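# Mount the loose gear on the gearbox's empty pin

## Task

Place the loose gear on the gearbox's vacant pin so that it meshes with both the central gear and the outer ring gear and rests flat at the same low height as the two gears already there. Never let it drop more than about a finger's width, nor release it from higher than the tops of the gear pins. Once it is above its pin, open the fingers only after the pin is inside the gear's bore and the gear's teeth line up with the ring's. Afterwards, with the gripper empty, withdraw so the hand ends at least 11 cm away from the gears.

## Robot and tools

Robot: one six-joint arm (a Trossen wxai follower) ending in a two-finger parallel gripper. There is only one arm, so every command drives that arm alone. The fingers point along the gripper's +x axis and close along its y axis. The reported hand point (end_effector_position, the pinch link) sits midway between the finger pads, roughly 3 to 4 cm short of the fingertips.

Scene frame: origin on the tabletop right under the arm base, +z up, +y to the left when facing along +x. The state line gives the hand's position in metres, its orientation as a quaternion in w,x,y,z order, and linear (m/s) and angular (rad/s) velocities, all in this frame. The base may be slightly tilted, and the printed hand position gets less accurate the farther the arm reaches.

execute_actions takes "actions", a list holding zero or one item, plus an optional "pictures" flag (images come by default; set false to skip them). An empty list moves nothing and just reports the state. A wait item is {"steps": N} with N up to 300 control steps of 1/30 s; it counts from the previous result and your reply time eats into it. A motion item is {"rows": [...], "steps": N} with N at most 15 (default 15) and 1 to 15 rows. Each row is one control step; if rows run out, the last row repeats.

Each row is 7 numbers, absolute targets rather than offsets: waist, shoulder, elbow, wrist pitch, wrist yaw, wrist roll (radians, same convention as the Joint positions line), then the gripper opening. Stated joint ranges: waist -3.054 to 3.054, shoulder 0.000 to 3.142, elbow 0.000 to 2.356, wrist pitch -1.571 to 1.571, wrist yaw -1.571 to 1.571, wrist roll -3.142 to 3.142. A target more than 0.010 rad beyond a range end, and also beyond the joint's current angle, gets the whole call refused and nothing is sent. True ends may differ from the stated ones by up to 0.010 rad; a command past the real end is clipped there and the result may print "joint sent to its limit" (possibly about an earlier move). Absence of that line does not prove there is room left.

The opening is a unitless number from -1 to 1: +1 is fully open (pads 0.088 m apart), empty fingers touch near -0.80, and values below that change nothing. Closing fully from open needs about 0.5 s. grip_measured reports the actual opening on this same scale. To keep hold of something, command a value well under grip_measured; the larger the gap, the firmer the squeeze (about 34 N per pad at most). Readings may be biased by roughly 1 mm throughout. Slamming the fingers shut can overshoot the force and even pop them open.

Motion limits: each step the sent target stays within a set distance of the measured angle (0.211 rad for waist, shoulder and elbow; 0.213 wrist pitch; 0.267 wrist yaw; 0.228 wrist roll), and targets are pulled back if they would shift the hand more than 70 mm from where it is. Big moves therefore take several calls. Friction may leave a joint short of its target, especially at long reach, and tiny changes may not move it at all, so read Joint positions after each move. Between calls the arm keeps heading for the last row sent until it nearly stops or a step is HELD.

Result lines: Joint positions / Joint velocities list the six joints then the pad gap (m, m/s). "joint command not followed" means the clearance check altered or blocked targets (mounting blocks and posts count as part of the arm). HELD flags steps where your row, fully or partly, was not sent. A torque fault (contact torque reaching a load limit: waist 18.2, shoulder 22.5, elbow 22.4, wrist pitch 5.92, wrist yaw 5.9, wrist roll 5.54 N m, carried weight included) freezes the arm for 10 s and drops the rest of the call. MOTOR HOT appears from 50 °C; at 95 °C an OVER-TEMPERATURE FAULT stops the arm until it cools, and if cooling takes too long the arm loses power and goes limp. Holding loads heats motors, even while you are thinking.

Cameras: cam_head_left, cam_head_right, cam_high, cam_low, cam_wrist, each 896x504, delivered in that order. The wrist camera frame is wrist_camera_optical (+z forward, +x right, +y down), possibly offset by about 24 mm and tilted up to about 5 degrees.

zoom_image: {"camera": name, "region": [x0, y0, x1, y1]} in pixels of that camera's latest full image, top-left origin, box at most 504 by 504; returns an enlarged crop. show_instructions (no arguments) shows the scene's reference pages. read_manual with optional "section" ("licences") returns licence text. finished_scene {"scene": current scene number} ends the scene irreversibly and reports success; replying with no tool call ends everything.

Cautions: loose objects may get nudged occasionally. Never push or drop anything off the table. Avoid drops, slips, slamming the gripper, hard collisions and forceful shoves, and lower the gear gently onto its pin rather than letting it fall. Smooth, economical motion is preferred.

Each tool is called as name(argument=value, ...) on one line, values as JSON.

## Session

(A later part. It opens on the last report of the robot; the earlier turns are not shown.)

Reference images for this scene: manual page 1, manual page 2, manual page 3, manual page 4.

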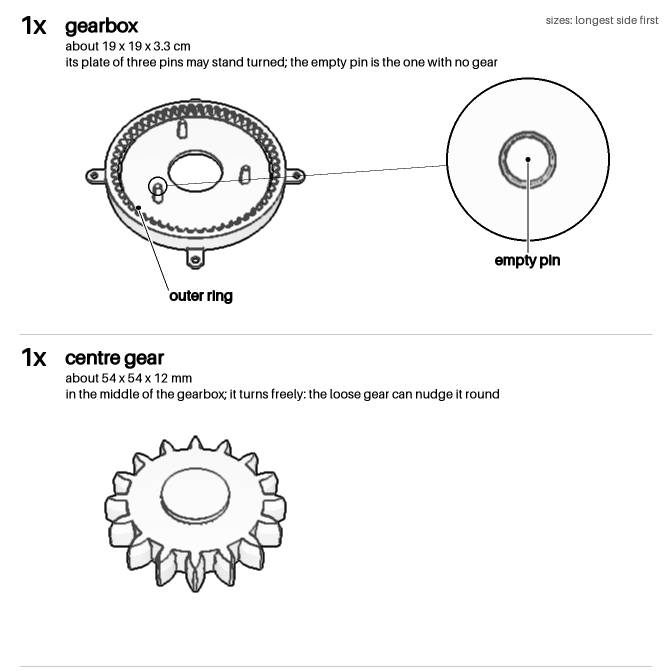

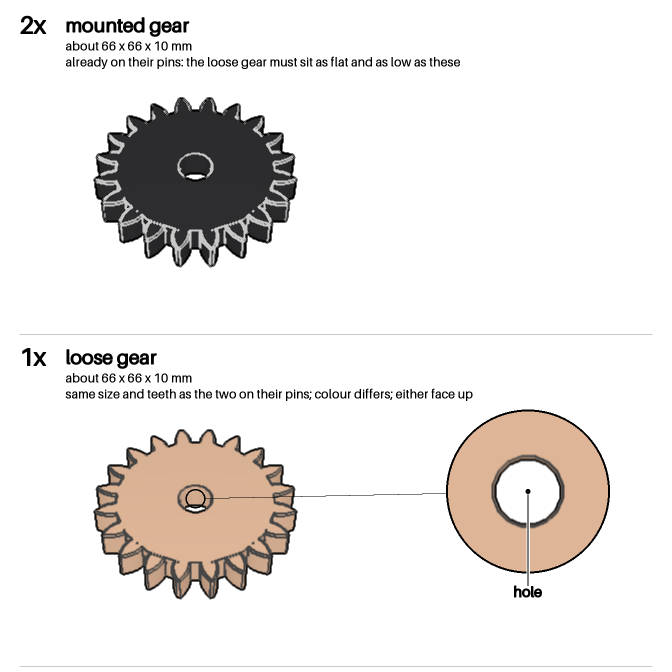

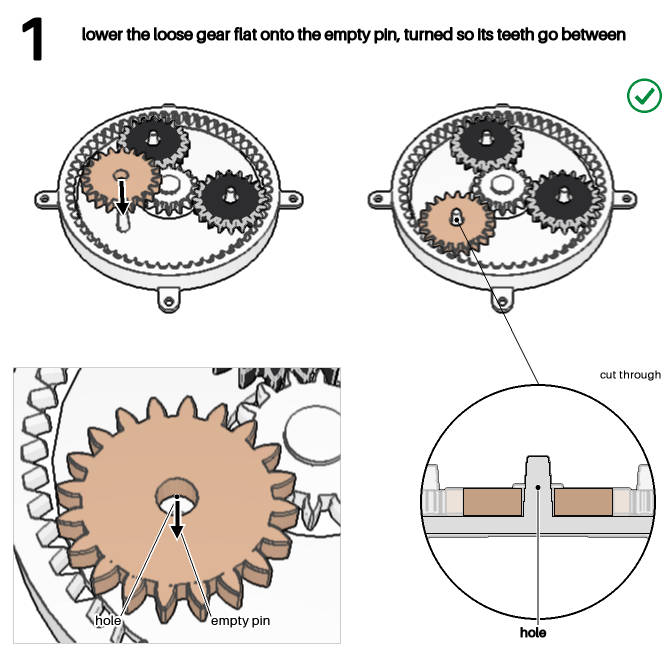

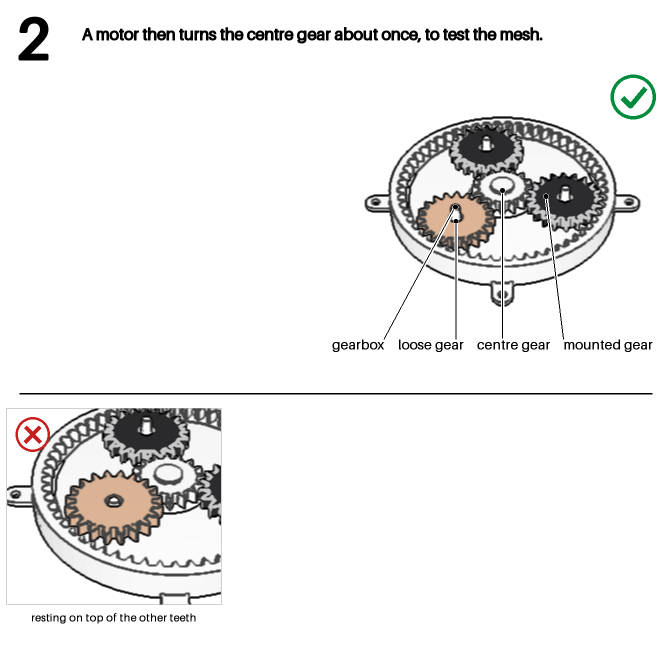

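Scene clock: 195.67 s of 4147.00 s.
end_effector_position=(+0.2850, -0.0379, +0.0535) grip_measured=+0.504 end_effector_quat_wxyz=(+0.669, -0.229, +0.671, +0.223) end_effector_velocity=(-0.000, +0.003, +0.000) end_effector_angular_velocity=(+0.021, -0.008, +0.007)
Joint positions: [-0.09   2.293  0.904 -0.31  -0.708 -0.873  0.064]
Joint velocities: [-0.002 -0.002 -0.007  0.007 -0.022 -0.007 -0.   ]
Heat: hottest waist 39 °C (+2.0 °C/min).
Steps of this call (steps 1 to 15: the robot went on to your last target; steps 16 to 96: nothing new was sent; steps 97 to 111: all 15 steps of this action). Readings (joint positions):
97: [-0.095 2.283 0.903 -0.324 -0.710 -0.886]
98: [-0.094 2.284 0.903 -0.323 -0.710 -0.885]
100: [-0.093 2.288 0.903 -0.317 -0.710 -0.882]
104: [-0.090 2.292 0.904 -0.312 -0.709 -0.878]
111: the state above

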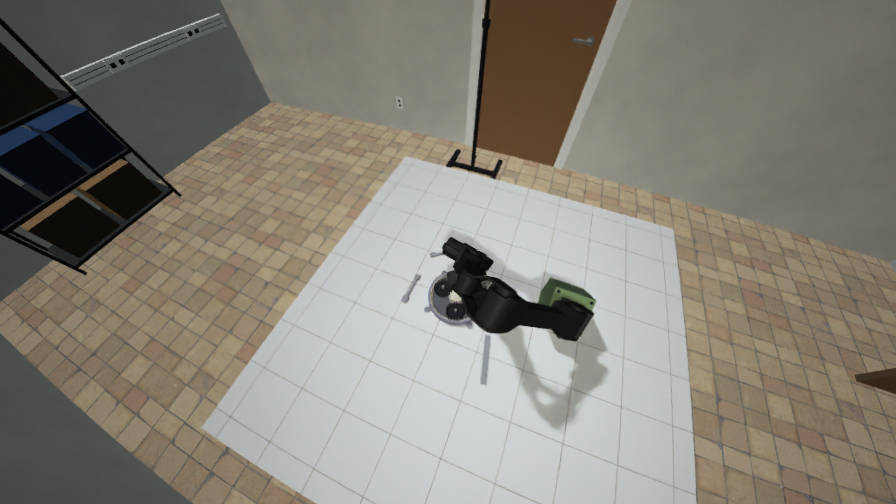

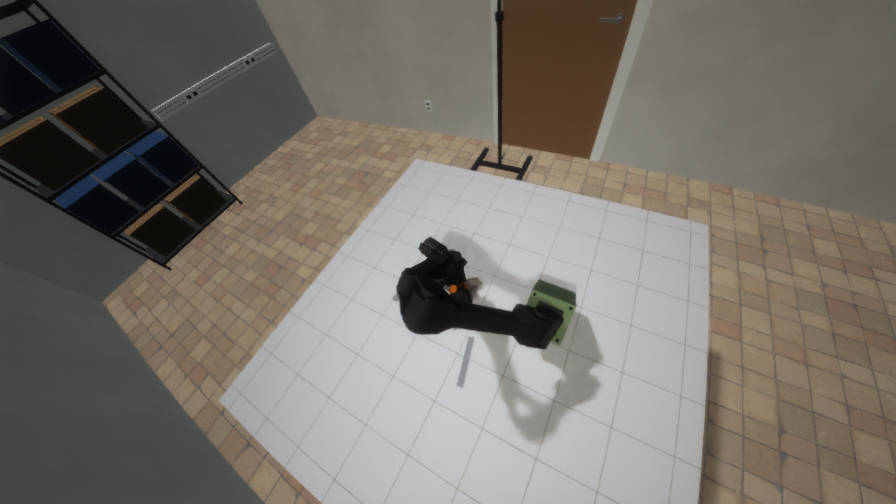

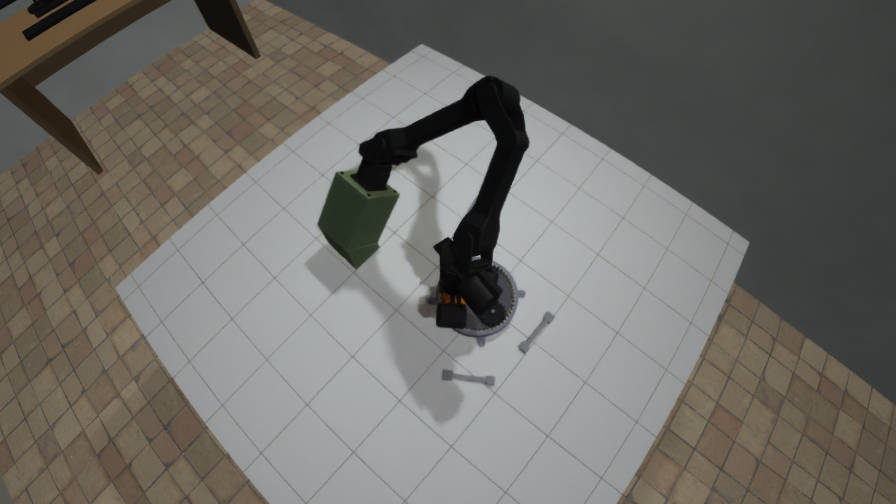

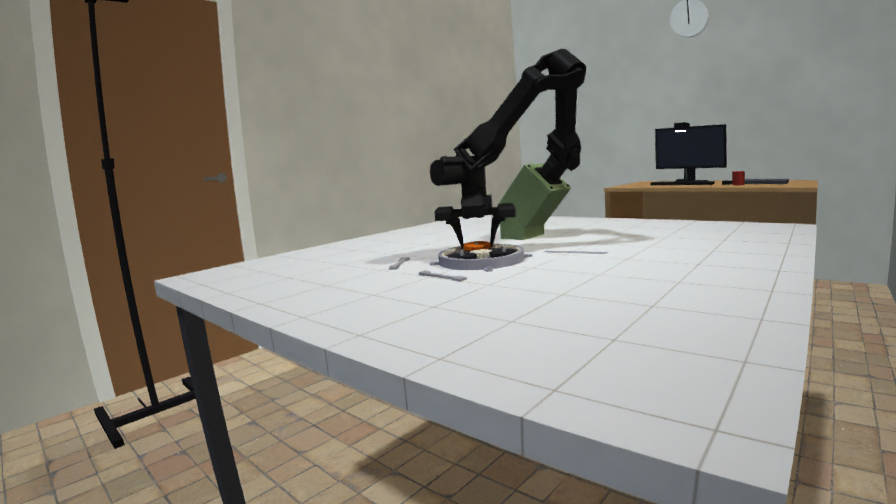

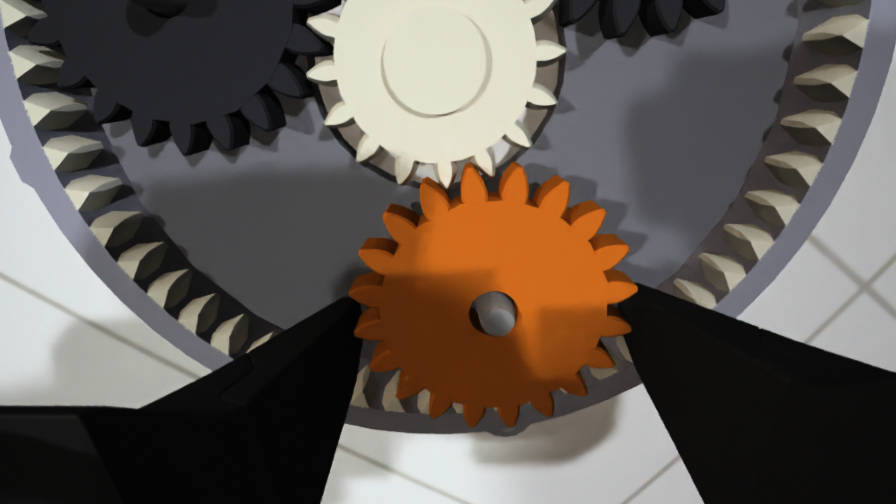

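execute_actions(actions=[{"rows":[[-0.082,2.312,0.908,-0.305,-0.713,-0.85,0.15],[-0.082,2.312,0.908,-0.305,-0.713,-0.85,0.15],[-0.082,2.312,0.908,-0.305,-0.713,-0.85,0.15],[-0.082,2.312,0.908,-0.305,-0.713,-0.85,0.15],[-0.08,2.318,0.908,-0.3,-0.713,-0.9,0.15]],"steps":12}])

zoom_image(camera="cam_wrist", region=[300,140,680,480])

Scene clock: 204.20 s of 4147.00 s.
end_effector_position=(+0.2854, -0.0382, +0.0517) grip_measured=+0.503 end_effector_quat_wxyz=(+0.666, -0.235, +0.669, +0.231) end_effector_velocity=(-0.001, -0.003, -0.002) end_effector_angular_velocity=(-0.008, -0.005, +0.054)
Joint positions: [-0.087  2.3    0.906 -0.304 -0.71  -0.891  0.064]
Joint velocities: [-0.002  0.007 -0.007  0.022  0.007 -0.051  0.   ]
Heat: hottest waist 39 °C (+1.0 °C/min).
Steps of this call (steps 1 to 15: the robot went on to your last target; steps 16 to 244: nothing new was sent; steps 245 to 256: all 12 steps of this action). Readings (joint positions):
245: [-0.085 2.297 0.905 -0.304 -0.707 -0.871]
246: [-0.085 2.297 0.905 -0.303 -0.707 -0.869]
248: [-0.085 2.298 0.905 -0.303 -0.708 -0.864]
252: [-0.086 2.299 0.905 -0.303 -0.709 -0.881]
256: the state above

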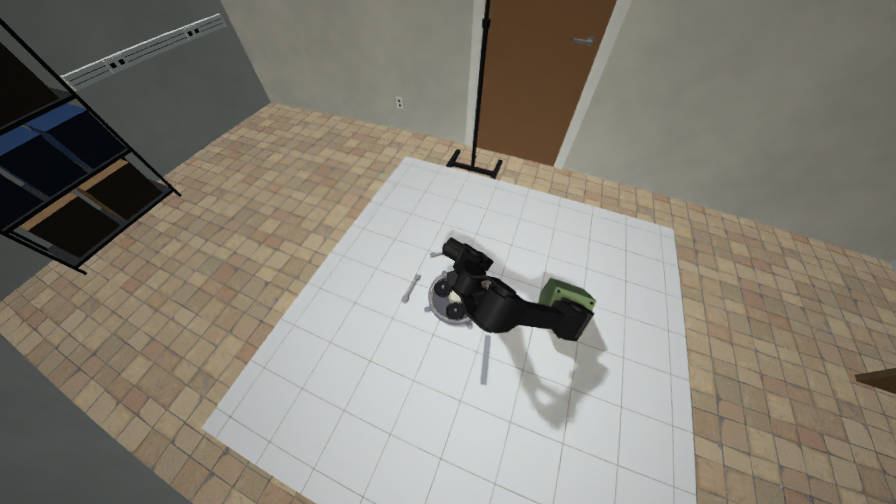

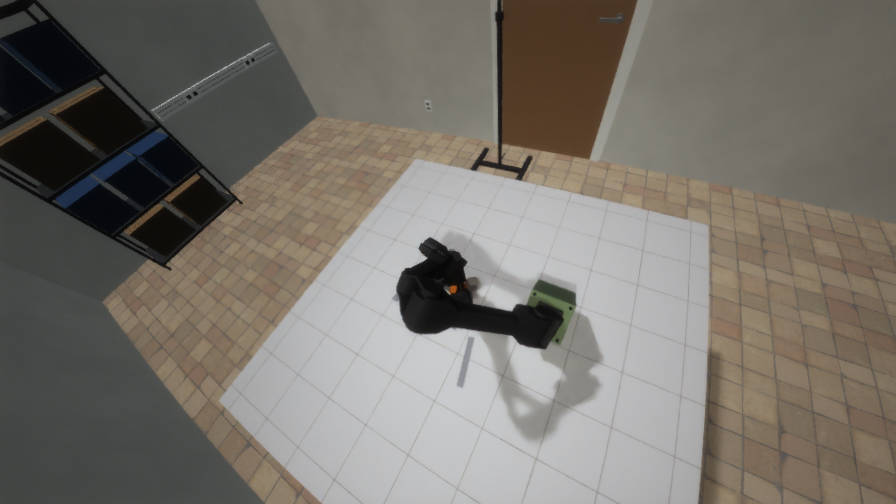

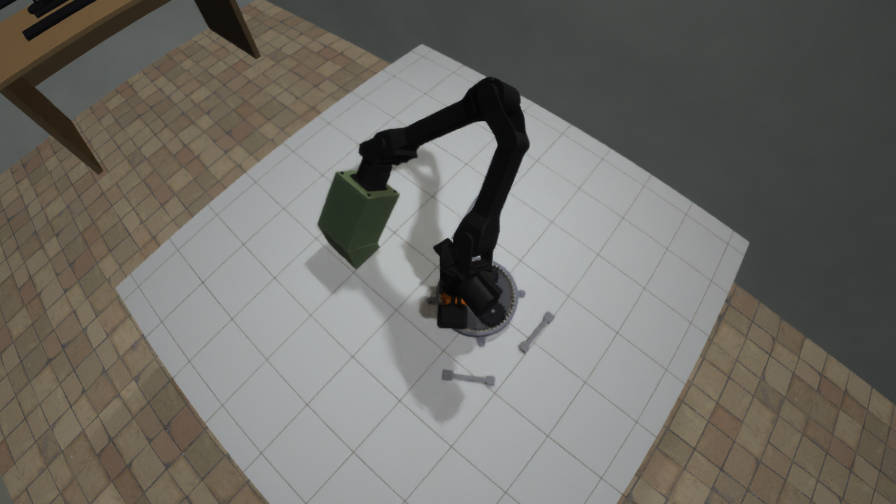

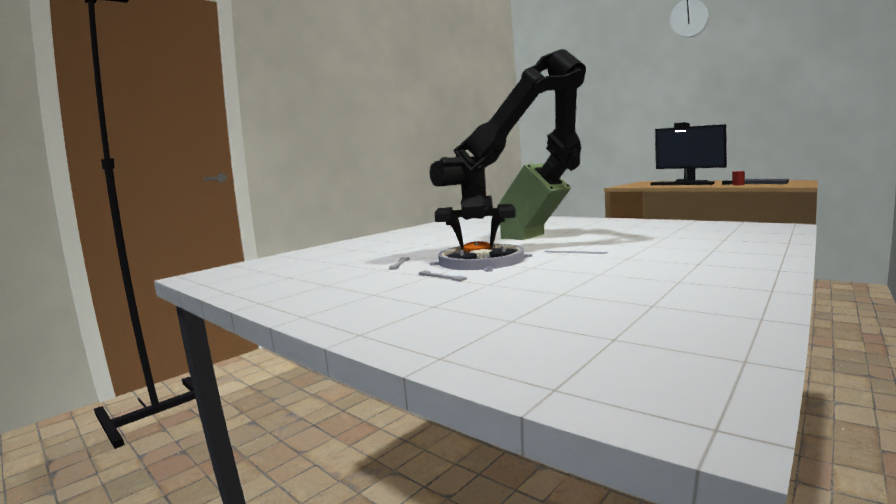

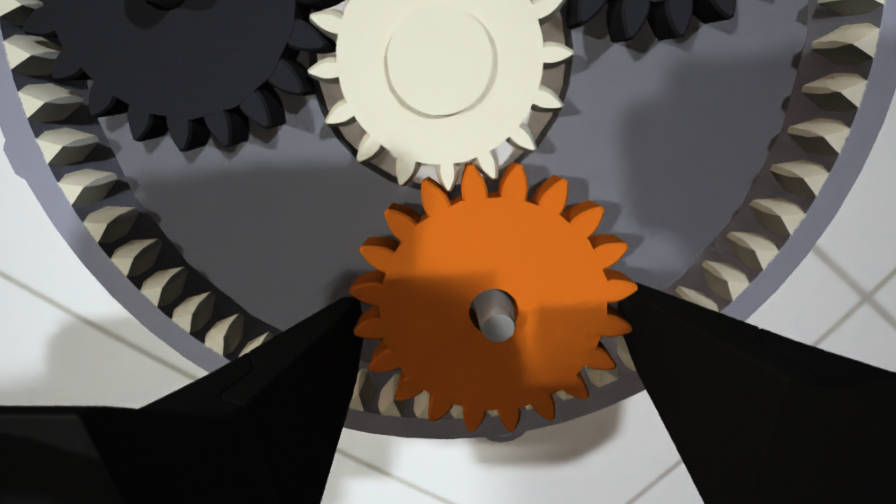

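Region (300, 140, 680, 480) of cam_wrist's 896x504 image, scaled by 1.326, with more detail than that image has; it fills the top 451 rows of this view, and the rest is white.

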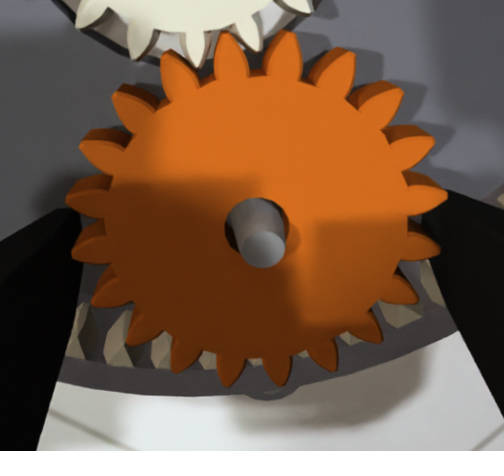

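Progressing; meshed. Push a bit more in the negative-roll direction.

execute_actions(actions=[{"rows":[[-0.078,2.322,0.908,-0.298,-0.713,-0.905,0.15],[-0.075,2.327,0.908,-0.294,-0.713,-0.9,0.15]],"steps":12}])

zoom_image(camera="cam_low", region=[430,205,535,275])

Scene clock: 209.83 s of 4147.00 s.
end_effector_position=(+0.2857, -0.0387, +0.0494) grip_measured=+0.504 end_effector_quat_wxyz=(+0.665, -0.240, +0.667, +0.237) end_effector_velocity=(-0.003, +0.003, +0.000) end_effector_angular_velocity=(+0.023, +0.003, -0.003)
Joint positions: [-0.083  2.308  0.907 -0.294 -0.713 -0.902  0.064]
Joint velocities: [-0.002 -0.002 -0.007 -0.007 -0.022 -0.007  0.   ]
Heat: hottest waist 39 °C (+1.0 °C/min).
Steps of this call (steps 1 to 15: the robot went on to your last target; steps 16 to 157: nothing new was sent; steps 158 to 169: all 12 steps of this action). Readings (joint positions):
158: [-0.083 2.306 0.907 -0.296 -0.711 -0.902]
159: [-0.083 2.306 0.907 -0.296 -0.711 -0.902]
161: [-0.083 2.307 0.907 -0.295 -0.711 -0.902]
165: [-0.083 2.308 0.907 -0.294 -0.713 -0.902]
169: the state above

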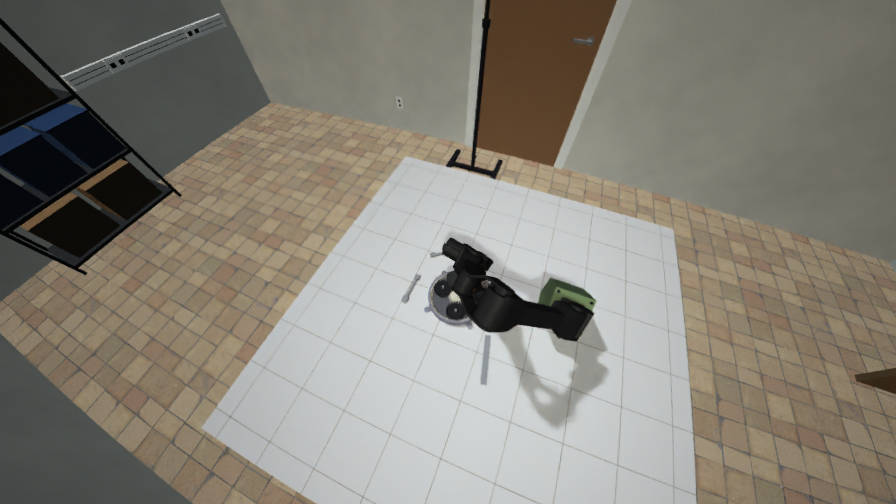

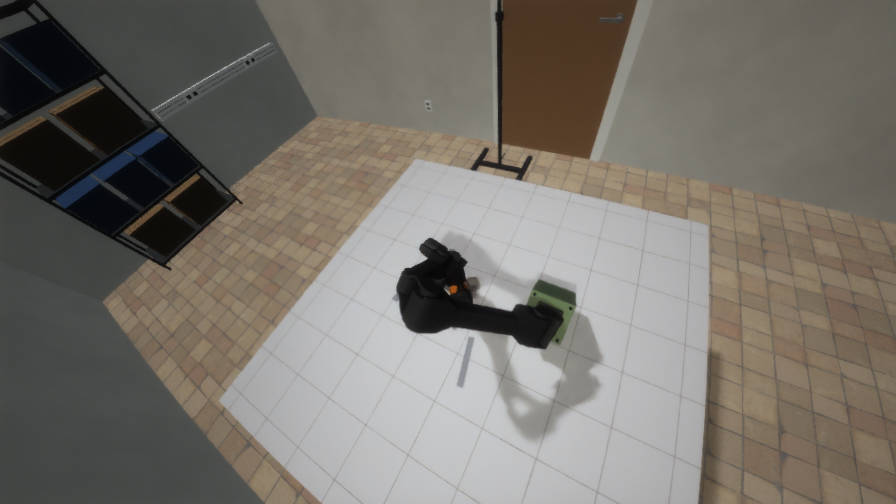

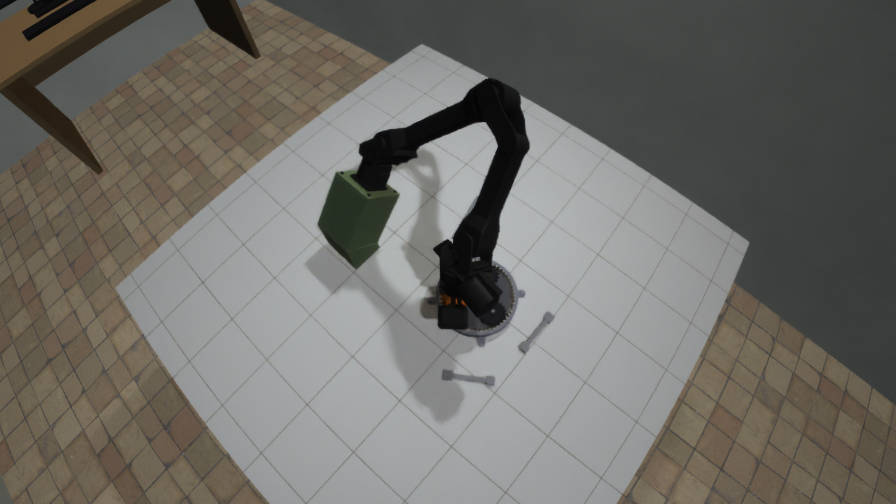

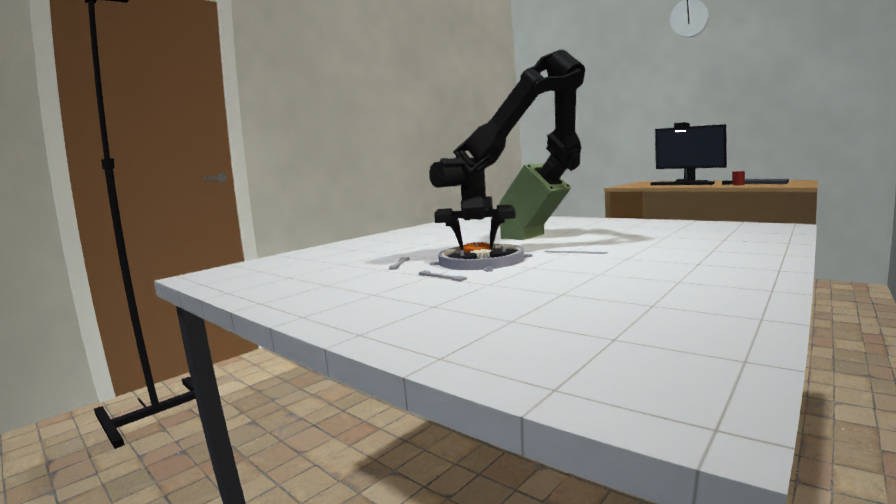

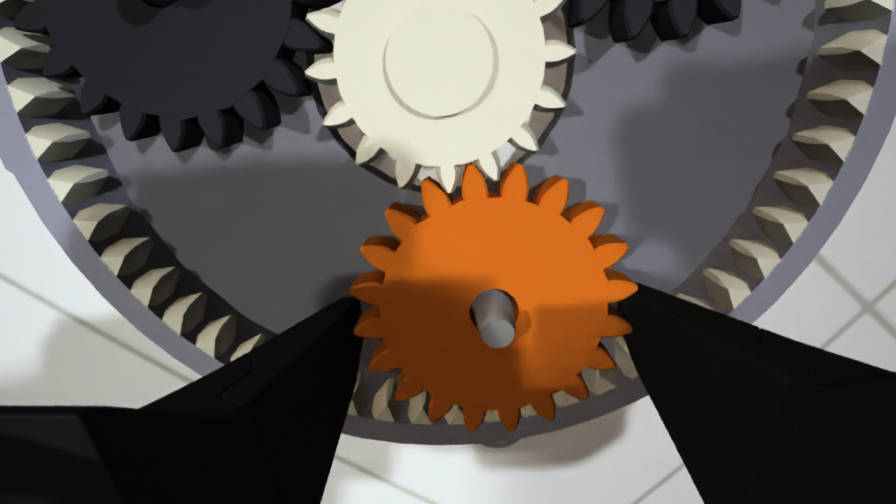

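Region (430, 205, 535, 275) of cam_low's 896x504 image, scaled by 4.800, with more detail than that image has.

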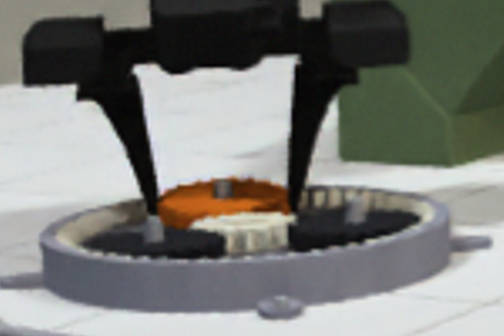

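Seated at .049. Release and lift.

execute_actions(actions=[{"rows":[[-0.083,2.308,0.907,-0.294,-0.713,-0.902,0.35],[-0.083,2.308,0.907,-0.294,-0.713,-0.902,0.5],[-0.083,2.308,0.907,-0.294,-0.713,-0.902,0.56],[-0.083,2.308,0.907,-0.294,-0.713,-0.902,0.62],[-0.083,2.308,0.907,-0.294,-0.713,-0.902,0.68],[-0.083,2.308,0.907,-0.294,-0.713,-0.902,0.72],[-0.083,2.308,0.907,-0.294,-0.713,-0.902,0.72],[-0.083,2.308,0.907,-0.294,-0.713,-0.902,0.72],[-0.09,2.29,0.907,-0.31,-0.713,-0.902,0.72],[-0.1,2.27,0.907,-0.33,-0.713,-0.902,0.72],[-0.11,2.25,0.907,-0.35,-0.713,-0.902,0.72],[-0.12,2.23,0.907,-0.37,-0.713,-0.902,0.72],[-0.13,2.21,0.907,-0.39,-0.713,-0.902,0.72],[-0.14,2.19,0.907,-0.41,-0.713,-0.902,0.72]],"steps":15}])

execute_actions(actions=[{"rows":[[-0.15,2.1,0.93,-0.5,-0.713,-0.9,0.72],[-0.16,2.0,0.96,-0.6,-0.713,-0.9,0.72],[-0.17,1.9,0.98,-0.7,-0.713,-0.9,0.72],[-0.18,1.8,1.0,-0.8,-0.713,-0.9,0.72],[-0.18,1.7,1.03,-0.85,-0.713,-0.9,0.72],[-0.18,1.6,1.05,-0.9,-0.713,-0.9,0.72]],"steps":15}])

zoom_image(camera="cam_low", region=[430,205,535,275])

Scene clock: 216.40 s of 4147.00 s.
end_effector_position=(+0.2866, -0.0336, +0.0687) grip_measured=+0.707 end_effector_quat_wxyz=(+0.672, -0.230, +0.667, +0.225) end_effector_velocity=(+0.047, +0.030, +0.152) end_effector_angular_velocity=(-0.025, -0.274, -0.072)
Joint positions: [-0.114  2.245  0.907 -0.371 -0.711 -0.902  0.074]
Joint velocities: [-0.252 -0.491 -0.002 -0.344 -0.007 -0.022  0.006]
Heat: hottest waist 38 °C (+0.0 °C/min).
Steps of this call (steps 1 to 15: the robot went on to your last target; steps 16 to 182: nothing new was sent; steps 183 to 197: all 15 steps of this action). Readings (joint positions):
183: [-0.082 2.310 0.907 -0.291 -0.712 -0.902]
184: [-0.082 2.310 0.907 -0.291 -0.712 -0.902]
186: [-0.082 2.310 0.908 -0.291 -0.712 -0.902]
190: [-0.082 2.310 0.908 -0.294 -0.711 -0.902]
197: the state above

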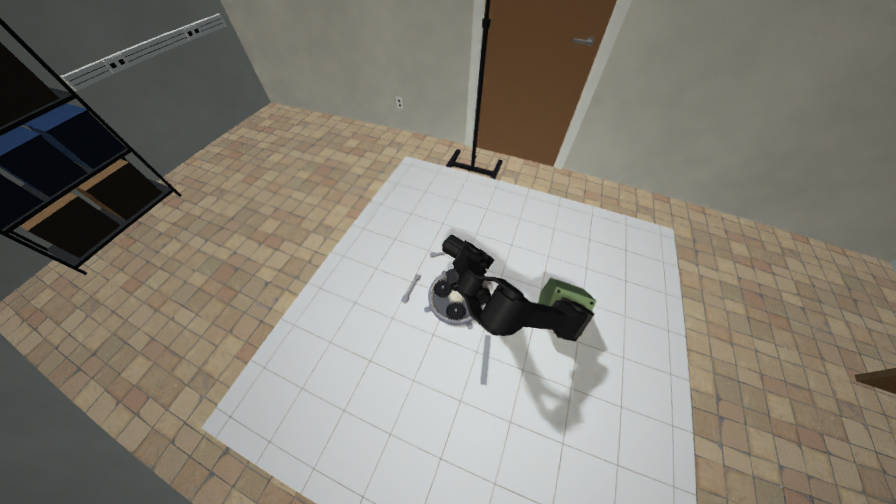

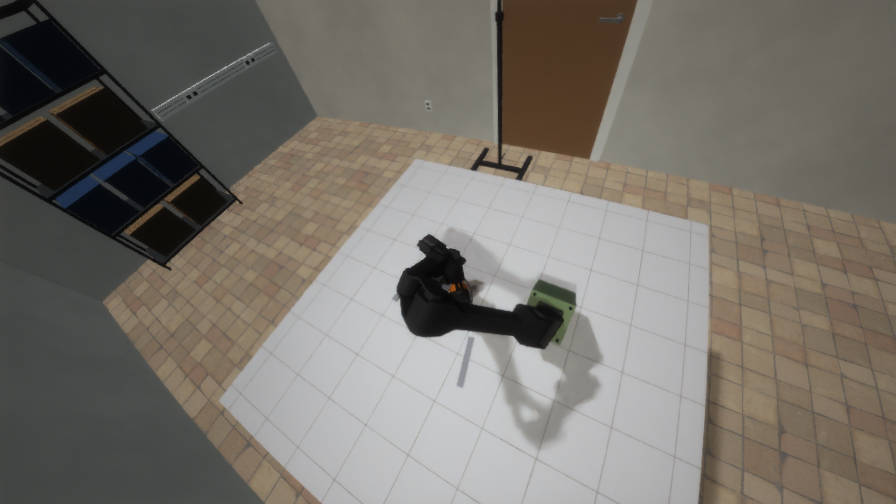

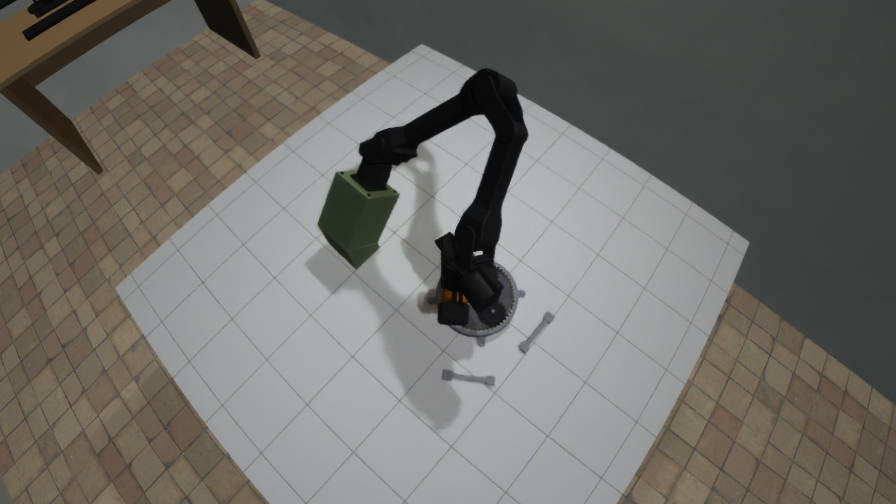

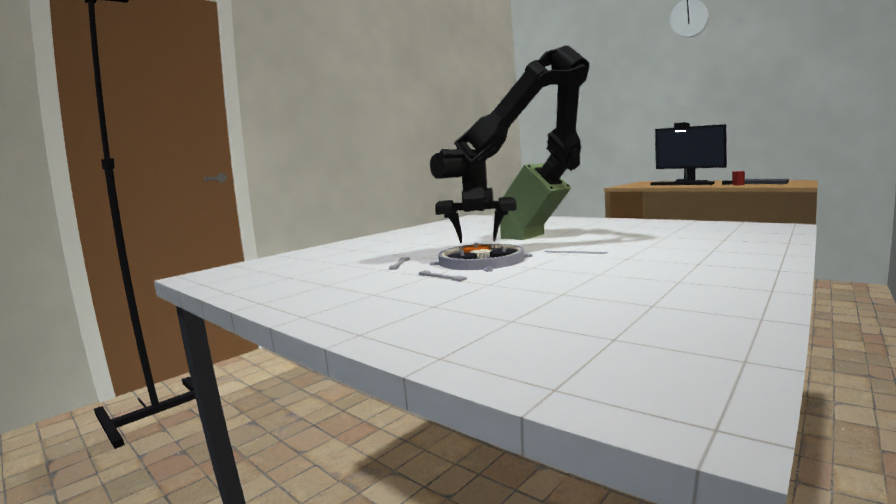

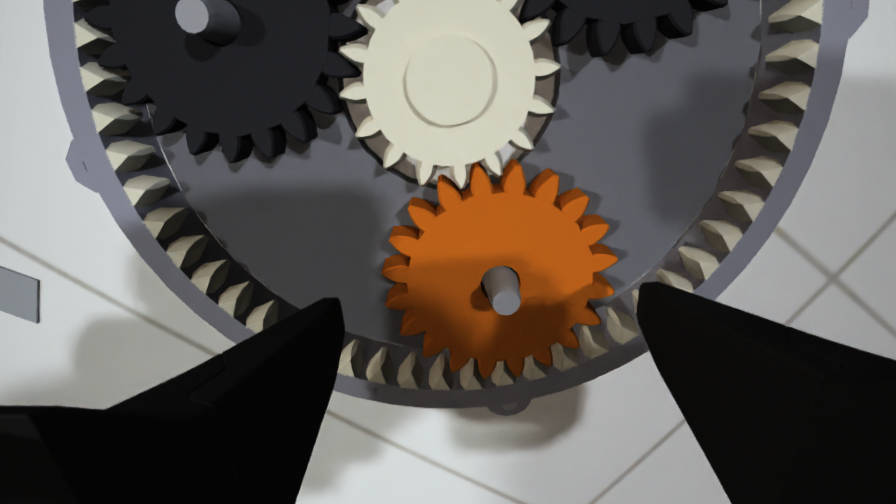

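Scene clock: 216.90 s of 4147.00 s.
end_effector_position=(+0.3103, +0.0775, +0.2262) grip_measured=+0.720 end_effector_quat_wxyz=(+0.719, -0.306, +0.585, +0.218) end_effector_velocity=(-0.004, +0.109, +0.121) end_effector_angular_velocity=(-0.089, -0.315, +0.290)
Joint positions: [-0.174  1.645  1.045 -0.874 -0.713 -0.902  0.074]
Joint velocities: [-0.012 -0.525  0.081 -0.183 -0.022 -0.022 -0.   ]
Heat: hottest waist 38 °C (+0.0 °C/min).
Steps of this call (steps 1 to 15: all 15 steps of this action). Readings (joint positions):
1: [-0.122 2.221 0.909 -0.393 -0.711 -0.902]
2: [-0.130 2.188 0.914 -0.440 -0.711 -0.902]
4: [-0.145 2.104 0.930 -0.542 -0.711 -0.902]
8: [-0.167 1.930 1.006 -0.715 -0.711 -0.902]
15: the state above

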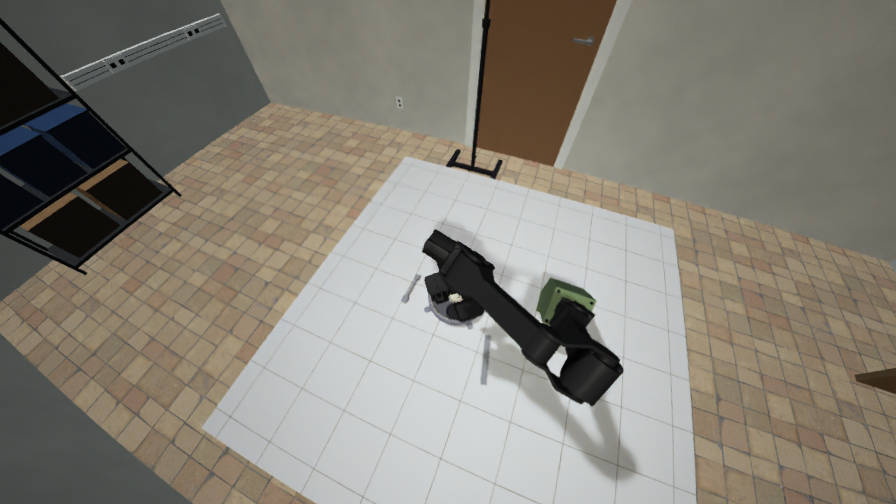

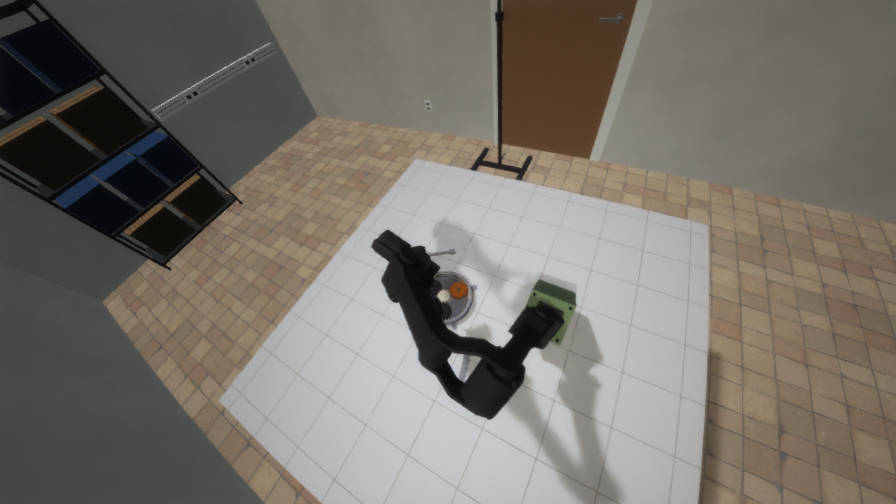

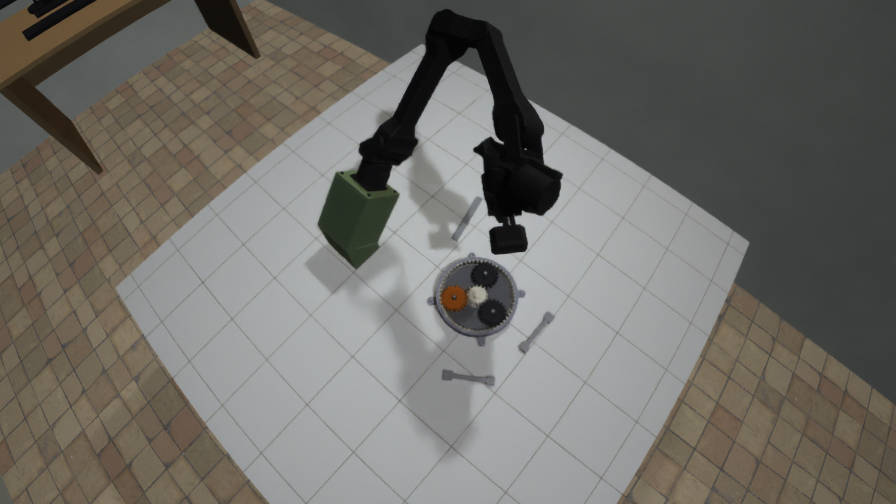

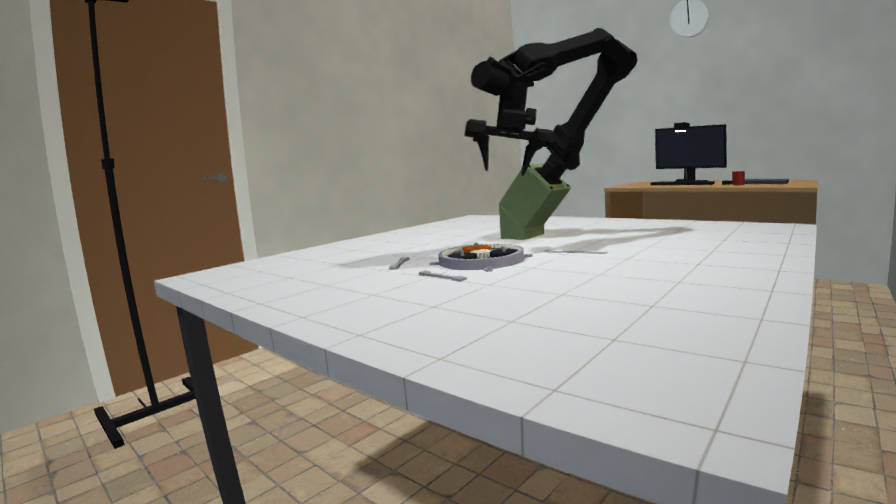

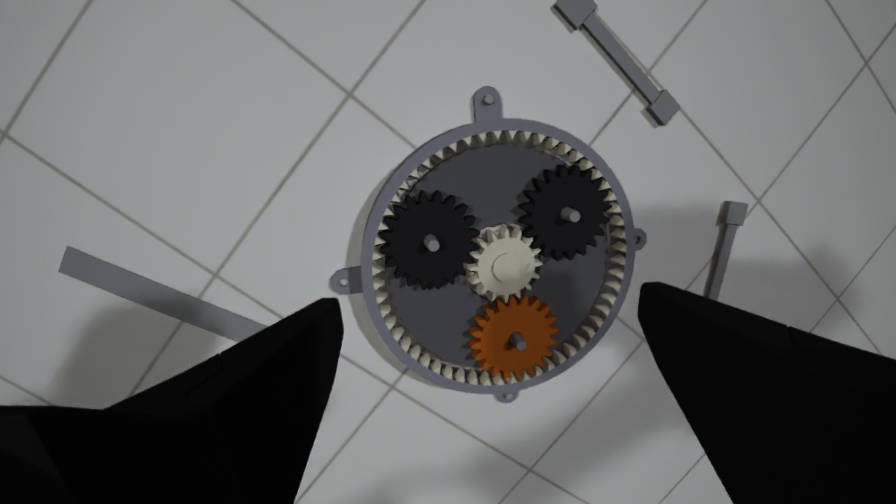

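Region (430, 205, 535, 275) of cam_low's 896x504 image, scaled by 4.800, with more detail than that image has.

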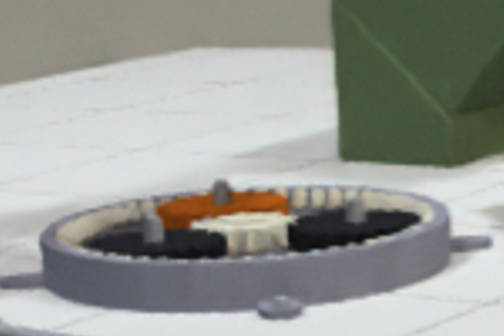

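finished_scene(scene=2)

The scene is finished: the task was done.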